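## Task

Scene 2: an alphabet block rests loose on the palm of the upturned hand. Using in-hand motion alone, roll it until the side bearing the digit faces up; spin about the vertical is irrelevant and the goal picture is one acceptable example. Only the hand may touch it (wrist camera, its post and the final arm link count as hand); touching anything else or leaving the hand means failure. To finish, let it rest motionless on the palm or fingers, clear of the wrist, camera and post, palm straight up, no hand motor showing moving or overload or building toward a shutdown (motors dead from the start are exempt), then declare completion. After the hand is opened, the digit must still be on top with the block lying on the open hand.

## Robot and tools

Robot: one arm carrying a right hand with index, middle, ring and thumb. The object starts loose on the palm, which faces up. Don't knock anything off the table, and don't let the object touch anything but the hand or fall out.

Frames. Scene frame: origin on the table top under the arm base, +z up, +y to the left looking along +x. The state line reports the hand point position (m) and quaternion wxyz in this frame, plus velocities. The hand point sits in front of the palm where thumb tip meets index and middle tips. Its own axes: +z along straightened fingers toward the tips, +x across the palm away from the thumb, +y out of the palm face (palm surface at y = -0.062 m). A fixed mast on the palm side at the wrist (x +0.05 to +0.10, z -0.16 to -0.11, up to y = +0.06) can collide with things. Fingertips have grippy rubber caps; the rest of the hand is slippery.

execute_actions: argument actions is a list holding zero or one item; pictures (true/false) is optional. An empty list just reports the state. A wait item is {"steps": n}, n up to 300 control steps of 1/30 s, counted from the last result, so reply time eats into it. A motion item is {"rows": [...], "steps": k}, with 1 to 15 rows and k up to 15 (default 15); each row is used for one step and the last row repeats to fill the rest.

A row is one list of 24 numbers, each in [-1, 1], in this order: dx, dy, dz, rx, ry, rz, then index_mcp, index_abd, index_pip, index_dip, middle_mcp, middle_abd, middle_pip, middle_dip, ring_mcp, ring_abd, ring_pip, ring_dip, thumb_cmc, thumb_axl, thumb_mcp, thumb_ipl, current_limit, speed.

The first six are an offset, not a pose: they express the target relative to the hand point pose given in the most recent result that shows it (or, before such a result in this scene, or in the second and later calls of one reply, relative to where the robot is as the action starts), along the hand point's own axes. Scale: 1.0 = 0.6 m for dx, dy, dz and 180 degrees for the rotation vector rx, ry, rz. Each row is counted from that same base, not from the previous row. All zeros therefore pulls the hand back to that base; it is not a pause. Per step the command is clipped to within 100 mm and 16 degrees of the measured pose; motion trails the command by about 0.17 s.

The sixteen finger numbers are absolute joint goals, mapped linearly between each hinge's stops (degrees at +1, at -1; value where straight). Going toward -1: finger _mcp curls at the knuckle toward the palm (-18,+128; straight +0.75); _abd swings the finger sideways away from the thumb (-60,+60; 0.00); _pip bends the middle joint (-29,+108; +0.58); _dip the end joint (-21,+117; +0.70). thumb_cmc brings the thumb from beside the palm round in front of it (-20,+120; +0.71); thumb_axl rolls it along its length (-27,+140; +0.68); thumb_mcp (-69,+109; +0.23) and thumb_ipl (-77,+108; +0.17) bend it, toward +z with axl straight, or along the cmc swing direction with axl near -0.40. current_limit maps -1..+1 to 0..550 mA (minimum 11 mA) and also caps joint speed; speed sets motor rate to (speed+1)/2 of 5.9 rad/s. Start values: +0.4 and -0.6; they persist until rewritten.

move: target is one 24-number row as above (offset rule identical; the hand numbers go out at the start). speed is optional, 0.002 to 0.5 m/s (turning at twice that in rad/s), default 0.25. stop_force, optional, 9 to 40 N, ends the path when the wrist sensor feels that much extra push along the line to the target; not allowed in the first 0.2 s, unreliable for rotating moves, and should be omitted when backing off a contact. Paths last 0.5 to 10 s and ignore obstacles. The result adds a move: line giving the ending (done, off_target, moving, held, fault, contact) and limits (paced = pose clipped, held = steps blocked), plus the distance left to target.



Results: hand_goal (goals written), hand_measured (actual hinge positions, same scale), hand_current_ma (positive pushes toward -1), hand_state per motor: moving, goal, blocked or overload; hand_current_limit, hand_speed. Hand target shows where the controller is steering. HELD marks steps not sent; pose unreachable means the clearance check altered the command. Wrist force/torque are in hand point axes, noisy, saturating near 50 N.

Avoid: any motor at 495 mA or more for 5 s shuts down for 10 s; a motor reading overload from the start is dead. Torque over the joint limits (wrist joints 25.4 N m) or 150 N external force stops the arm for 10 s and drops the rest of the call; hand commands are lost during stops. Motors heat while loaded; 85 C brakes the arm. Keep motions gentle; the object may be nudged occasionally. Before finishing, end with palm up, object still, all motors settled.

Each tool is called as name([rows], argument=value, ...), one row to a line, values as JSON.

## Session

execute_actions(actions=[])

Scene clock: 0.00 s of 4800.00 s.
end_effector_position=(+0.6029, +0.1026, +0.4855) hand_goal=(+0.046, +0.000, -0.008, +0.280, +0.046, +0.000, -0.008, +0.280, +0.046, +0.000, -0.008, +0.280, -0.104, +0.266, +0.032, -0.018) hand_measured=(+0.060, +0.000, -0.006, +0.282, +0.060, +0.000, -0.006, +0.282, +0.060, +0.000, -0.006, +0.282, -0.094, +0.270, +0.034, -0.016) hand_current_ma=(+77, +0, +12, +12, +77, +0, +12, +12, +77, +0, +12, +12, +64, +27, +12, +12) hand_state=(goal, goal, goal, goal, goal, goal, goal, goal, goal, goal, goal, goal, goal, goal, goal, goal) hand_current_limit=0.40 hand_speed=-0.60 end_effector_quat_wxyz=(+0.488, +0.445, +0.529, +0.533) end_effector_velocity=(-0.000, +0.001, +0.000) end_effector_angular_velocity=(-0.000, -0.001, +0.002)
Joint positions: [-0.133 -1.173  2.184 -4.182 -1.339 -0.041]
Joint velocities: [ 0.001  0.     0.    -0.001  0.    -0.   ]
Motor temperatures (°C, as the motors report them): [26 29 28 31 36 39]
Wrist force (N, on the end effector, along its own x y z axes, offset not removed): no reading
Wrist torque (N m, same axes, about the end effector's origin, offset not removed): no reading
Hand target: +0.603, +0.103, +0.486; +0.488, +0.445, +0.529, +0.533
camera_calibration (this result's frames):
cam_wrist: T_world_to_cam=[[0.0771918, -0.738168, 0.670186, -0.262498], [-0.619015, -0.562425, -0.548178, 0.654876], [0.781577, -0.37254, -0.500352, -0.0626926], [0, 0, 0, 1]] pos_world=[0.47464, 0.151195, 0.503543]

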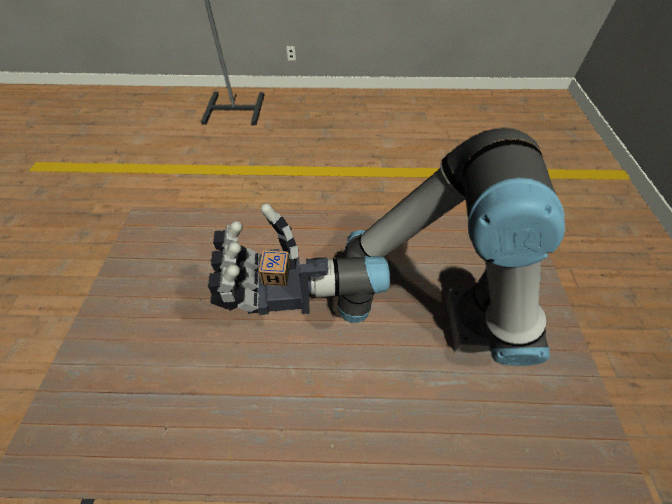

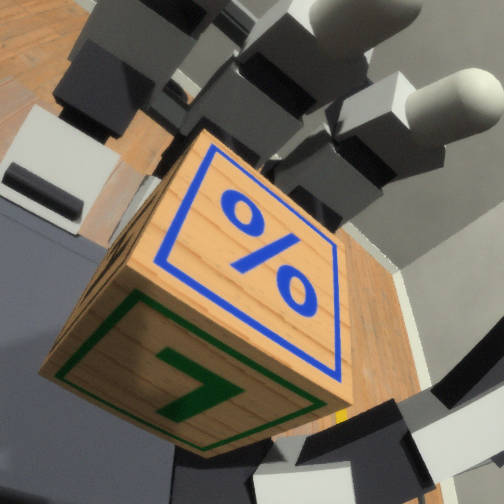

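show_instructions()

move(target=[0,0,0,0.17,0,-0.01,0.7,0,-0.1,0,0.7,0,-0.1,0,0.7,0,-0.1,0,-0.1,0.27,0.03,0,0.4,-0.6], speed=0.1)

Reference images for this scene: goal picture from the wrist camera place.

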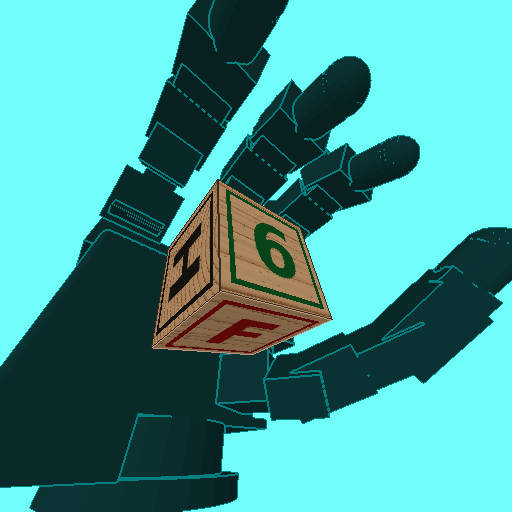

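Scene clock: 5.50 s of 4800.00 s.
end_effector_position=(+0.6026, +0.1026, +0.4853) hand_goal=(+0.700, +0.000, -0.100, +0.000, +0.700, +0.000, -0.100, +0.000, +0.700, +0.000, -0.100, +0.000, -0.100, +0.270, +0.030, +0.000) hand_measured=(+0.708, +0.000, -0.098, +0.002, +0.712, +0.000, -0.096, +0.002, +0.712, -0.002, -0.096, +0.002, -0.094, +0.270, +0.030, -0.002) hand_current_ma=(+48, +0, +14, +12, +72, +1, +17, +12, +60, -4, +18, +12, +40, +2, -4, -20) hand_state=(goal, goal, goal, goal, goal, goal, goal, goal, goal, goal, goal, goal, goal, goal, goal, goal) hand_current_limit=0.40 hand_speed=-0.60 end_effector_quat_wxyz=(+0.362, +0.550, +0.657, +0.367) end_effector_velocity=(+0.001, -0.001, +0.000) end_effector_angular_velocity=(-0.002, +0.009, -0.002)
Joint positions: [-0.128 -1.607  2.22  -3.243 -1.405 -0.181]
Joint velocities: [-0.002 -0.005 -0.004  0.019 -0.001 -0.002]
Motor temperatures (°C, as the motors report them): [26 29 28 31 36 39]
Wrist force (N, on the end effector, along its own x y z axes, offset not removed): [-0.5 2.1 -2.7]
Wrist torque (N m, same axes, about the end effector's origin, offset not removed): [0.59 0.03 -0.17]
Hand target: +0.603, +0.103, +0.485; +0.362, +0.550, +0.657, +0.367
Off the commanded pose: 0.000 m, 0 deg.
move: done
camera_calibration (this result's frames):
cam_wrist: T_world_to_cam=[[0.404077, -0.679322, 0.612571, -0.437392], [-0.809166, -0.577763, -0.106961, 0.556638], [0.426582, -0.452451, -0.783145, 0.296815], [0, 0, 0, 1]] pos_world=[0.500537, 0.158769, 0.559922]

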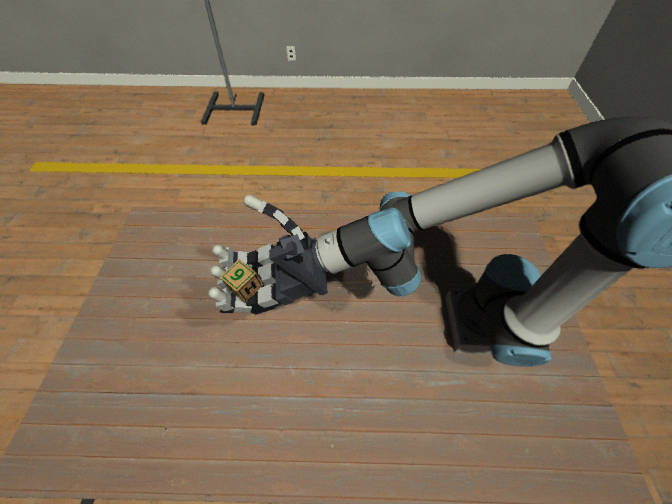

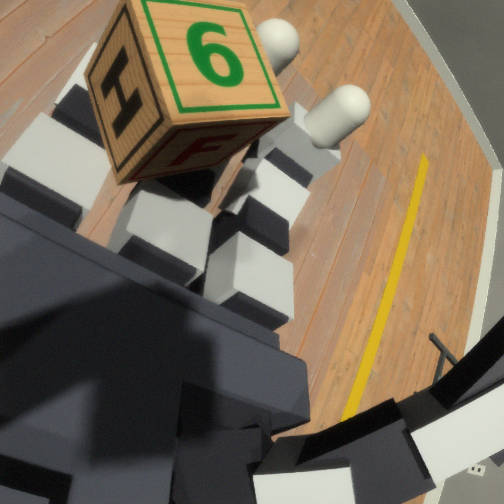

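Lucky. Level while flattening the fingers.

move(target=[0,0,0,-0.156,0,0.024,0.72,0,0.5,0.3,0.72,0,0.5,0.3,0.72,0,0.5,0.3,-0.1,0.27,0.03,0,0.4,-0.93], speed=0.05)

Scene clock: 13.50 s of 4800.00 s.
end_effector_position=(+0.6029, +0.1026, +0.4855) hand_goal=(+0.720, +0.000, +0.500, +0.300, +0.720, +0.000, +0.500, +0.300, +0.720, +0.000, +0.500, +0.300, -0.100, +0.270, +0.030, +0.000) hand_measured=(+0.730, +0.000, +0.500, +0.298, +0.732, +0.000, +0.502, +0.298, +0.732, -0.002, +0.500, +0.298, -0.094, +0.270, +0.030, -0.002) hand_current_ma=(+51, +0, +2, -11, +63, +1, +5, -11, +62, -5, +4, -11, +40, +2, -4, -20) hand_state=(goal, goal, goal, goal, goal, goal, goal, goal, goal, goal, goal, goal, goal, goal, goal, goal) hand_current_limit=0.40 hand_speed=-0.93 end_effector_quat_wxyz=(+0.470, +0.470, +0.528, +0.528) end_effector_velocity=(+0.000, -0.001, -0.000) end_effector_angular_velocity=(+0.004, -0.008, -0.001)
Joint positions: [-0.118 -1.21   2.199 -4.115 -1.367 -0.009]
Joint velocities: [ 0.     0.008 -0.004 -0.013 -0.001  0.004]
Motor temperatures (°C, as the motors report them): [26 29 28 31 36 39]
Wrist force (N, on the end effector, along its own x y z axes, offset not removed): [-1.6 -1.9 -1.5]
Wrist torque (N m, same axes, about the end effector's origin, offset not removed): [-0.01 0.20 -0.23]
Hand target: +0.603, +0.103, +0.486; +0.470, +0.470, +0.528, +0.529
Off the commanded pose: 0.000 m, 0 deg.
move: done
camera_calibration (this result's frames):
cam_wrist: T_world_to_cam=[[0.09972, -0.763091, 0.638551, -0.258129], [-0.65192, -0.534928, -0.537449, 0.666638], [0.751702, -0.36269, -0.550818, -0.0211735], [0, 0, 0, 1]] pos_world=[0.476252, 0.151948, 0.51145]

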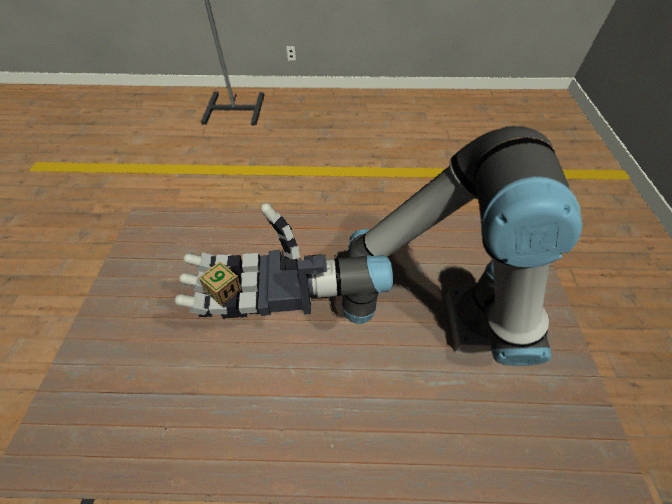

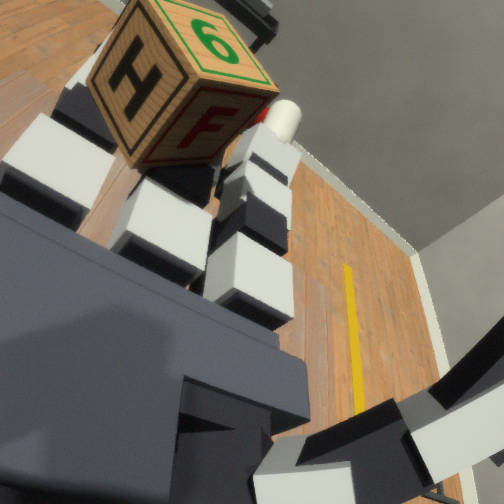

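move(target=[0,0,0,0,0,0,0.74,0,0.58,0.6,0.74,0,0.58,0.6,0.74,0,0.58,0.6,-0.1,0.27,0.03,0,0.4,-0.9])

wait(seconds=1.5)

finished_scene(scene=2)

Scene clock: 18.47 s of 4800.00 s.
end_effector_position=(+0.6029, +0.1026, +0.4855) hand_goal=(+0.740, +0.000, +0.580, +0.600, +0.740, +0.000, +0.580, +0.600, +0.740, +0.000, +0.580, +0.600, -0.100, +0.270, +0.030, +0.000) hand_measured=(+0.750, +0.000, +0.580, +0.598, +0.752, +0.000, +0.580, +0.598, +0.752, -0.002, +0.580, +0.598, -0.094, +0.270, +0.030, -0.002) hand_current_ma=(+52, +0, +3, -11, +65, +1, +2, -11, +62, -5, +2, -11, +40, +2, -4, -20) hand_state=(goal, goal, goal, goal, goal, goal, goal, goal, goal, goal, goal, goal, goal, goal, goal, goal) hand_current_limit=0.40 hand_speed=-0.90 end_effector_quat_wxyz=(+0.470, +0.470, +0.528, +0.528) end_effector_velocity=(+0.000, -0.001, +0.001) end_effector_angular_velocity=(+0.001, -0.002, -0.000)
Joint positions: [-0.118 -1.21   2.199 -4.115 -1.367 -0.009]
Joint velocities: [-0.001  0.    -0.001 -0.001  0.     0.001]
Motor temperatures (°C, as the motors report them): [26 29 28 31 36 39]
Wrist force (N, on the end effector, along its own x y z axes, offset not removed): [-3.4 0.9 -0.9]
Wrist torque (N m, same axes, about the end effector's origin, offset not removed): [0.31 0.36 -0.45]
Hand target: +0.603, +0.103, +0.485; +0.470, +0.470, +0.528, +0.528
Off the commanded pose: 0.000 m, 0 deg.
move: done
camera_calibration (this result's frames):
cam_wrist: T_world_to_cam=[[0.099716, -0.763091, 0.638552, -0.258107], [-0.651924, -0.534924, -0.537448, 0.666648], [0.751699, -0.362696, -0.550818, -0.0211571], [0, 0, 0, 1]] pos_world=[0.476245, 0.151973, 0.51145]

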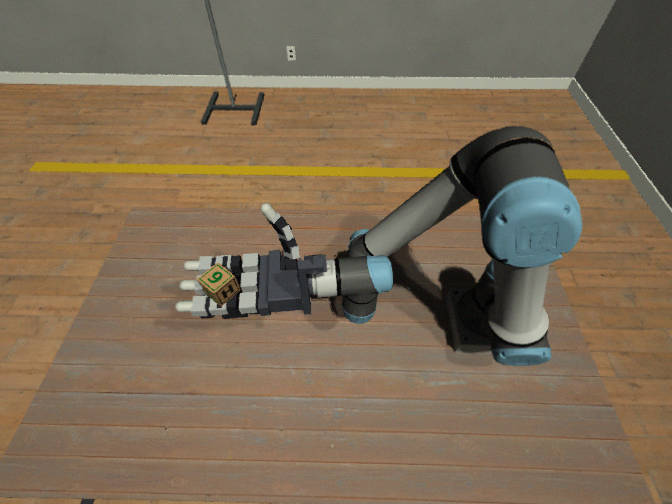

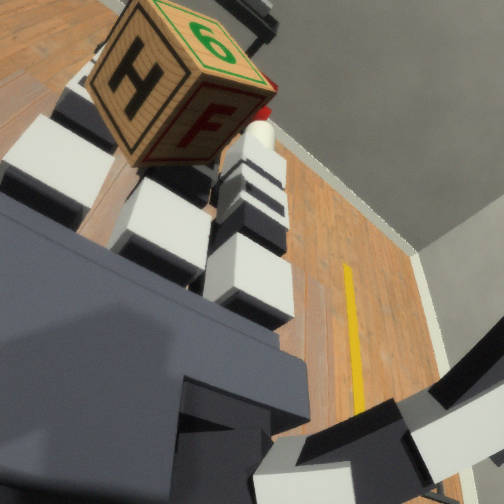

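Scene clock: 19.97 s of 4800.00 s.
end_effector_position=(+0.6029, +0.1026, +0.4855) hand_goal=(+0.740, +0.000, +0.580, +0.600, +0.740, +0.000, +0.580, +0.600, +0.740, +0.000, +0.580, +0.600, -0.100, +0.270, +0.030, +0.000) hand_measured=(+0.750, +0.000, +0.580, +0.598, +0.752, +0.000, +0.580, +0.598, +0.752, -0.002, +0.580, +0.598, -0.094, +0.270, +0.030, -0.002) hand_current_ma=(+52, +0, +3, -11, +65, +1, +2, -11, +62, -5, +2, -11, +40, +2, -4, -20) hand_state=(goal, goal, goal, goal, goal, goal, goal, goal, goal, goal, goal, goal, goal, goal, goal, goal) hand_current_limit=0.40 hand_speed=-0.90 end_effector_quat_wxyz=(+0.470, +0.470, +0.528, +0.528) end_effector_velocity=(+0.000, -0.000, -0.000) end_effector_angular_velocity=(-0.000, +0.001, -0.000)
Joint positions: [-0.118 -1.21   2.199 -4.115 -1.367 -0.009]
Joint velocities: [-0.001 -0.    -0.     0.001  0.    -0.   ]
Motor temperatures (°C, as the motors report them): [26 29 28 31 36 39]
Wrist force (N, on the end effector, along its own x y z axes, offset not removed): [-1.7 -0.3 -1.4]
Wrist torque (N m, same axes, about the end effector's origin, offset not removed): [0.11 0.10 -0.34]
Hand target: +0.603, +0.103, +0.485; +0.470, +0.470, +0.528, +0.528
Off the commanded pose: 0.000 m, 0 deg.
Steps of this call (steps 1 to 45: nothing new was sent). Readings (end_effector_position | what the end effector reports):
1: (+0.6029, +0.1026, +0.4855) | hand_goal=(+0.740, +0.000, +0.580, +0.600, +0.740, +0.000, +0.580, +0.600, +0.740, +0.000, +0.580, +0.600, -0.100, +0.270, +0.030, +0.000) hand_measured=(+0.750, +0.000, +0.580, +0.598, +0.752, +0.000, +0.580, +0.598, +0.752, -0.002, +0.580, +0.598, -0.094, +0.270, +0.030, -0.002) hand_current_ma=(+52, +0, +3, -11, +65, +1, +2, -11, +62, -5, +2, -11, +40, +2, -4, -20) hand_state=(goal, goal, goal, goal, goal, goal, goal, goal, goal, goal, goal, goal, goal, goal, goal, goal) hand_current_limit=0.40 hand_speed=-0.90
2: (+0.6029, +0.1026, +0.4855) | hand_goal=(+0.740, +0.000, +0.580, +0.600, +0.740, +0.000, +0.580, +0.600, +0.740, +0.000, +0.580, +0.600, -0.100, +0.270, +0.030, +0.000) hand_measured=(+0.750, +0.000, +0.580, +0.598, +0.752, +0.000, +0.580, +0.598, +0.752, -0.002, +0.580, +0.598, -0.094, +0.270, +0.030, -0.002) hand_current_ma=(+52, +0, +3, -11, +65, +1, +2, -11, +62, -5, +2, -11, +40, +2, -4, -20) hand_state=(goal, goal, goal, goal, goal, goal, goal, goal, goal, goal, goal, goal, goal, goal, goal, goal) hand_current_limit=0.40 hand_speed=-0.90
4: (+0.6029, +0.1026, +0.4855) | hand_goal=(+0.740, +0.000, +0.580, +0.600, +0.740, +0.000, +0.580, +0.600, +0.740, +0.000, +0.580, +0.600, -0.100, +0.270, +0.030, +0.000) hand_measured=(+0.750, +0.000, +0.580, +0.598, +0.752, +0.000, +0.580, +0.598, +0.752, -0.002, +0.580, +0.598, -0.094, +0.270, +0.030, -0.002) hand_current_ma=(+52, +0, +3, -11, +65, +1, +2, -11, +62, -5, +2, -11, +40, +2, -4, -20) hand_state=(goal, goal, goal, goal, goal, goal, goal, goal, goal, goal, goal, goal, goal, goal, goal, goal) hand_current_limit=0.40 hand_speed=-0.90
8: (+0.6029, +0.1026, +0.4855) | hand_goal=(+0.740, +0.000, +0.580, +0.600, +0.740, +0.000, +0.580, +0.600, +0.740, +0.000, +0.580, +0.600, -0.100, +0.270, +0.030, +0.000) hand_measured=(+0.750, +0.000, +0.580, +0.598, +0.752, +0.000, +0.580, +0.598, +0.752, -0.002, +0.580, +0.598, -0.094, +0.270, +0.030, -0.002) hand_current_ma=(+52, +0, +3, -11, +65, +1, +2, -11, +62, -5, +2, -11, +40, +2, -4, -20) hand_state=(goal, goal, goal, goal, goal, goal, goal, goal, goal, goal, goal, goal, goal, goal, goal, goal) hand_current_limit=0.40 hand_speed=-0.90
45: the state above
camera_calibration (this result's frames):
cam_wrist: T_world_to_cam=[[0.0997203, -0.763091, 0.638551, -0.258129], [-0.651921, -0.534928, -0.537449, 0.666638], [0.751701, -0.36269, -0.550818, -0.021173], [0, 0, 0, 1]] pos_world=[0.476252, 0.151948, 0.51145]

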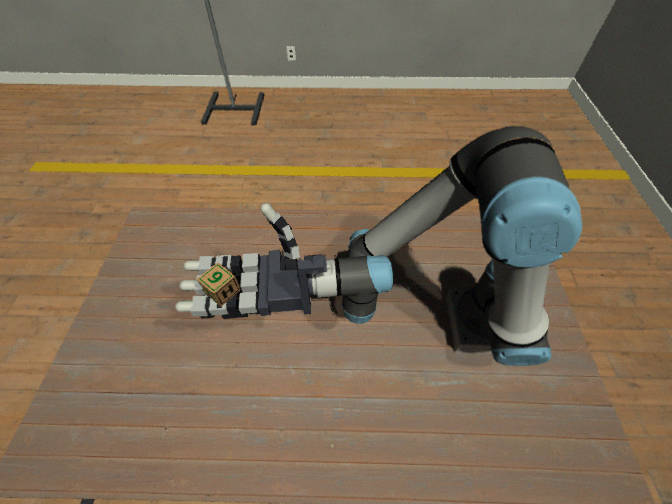

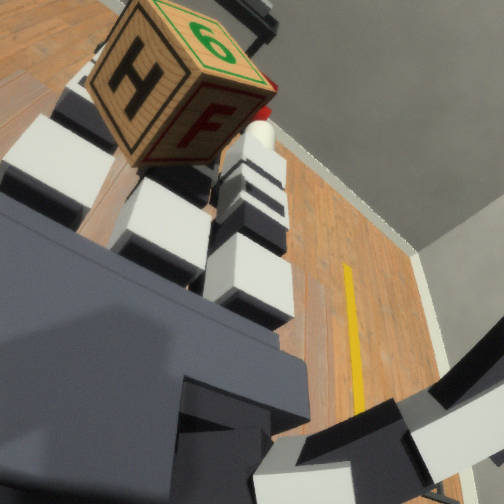

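The scene is finished: the task was done.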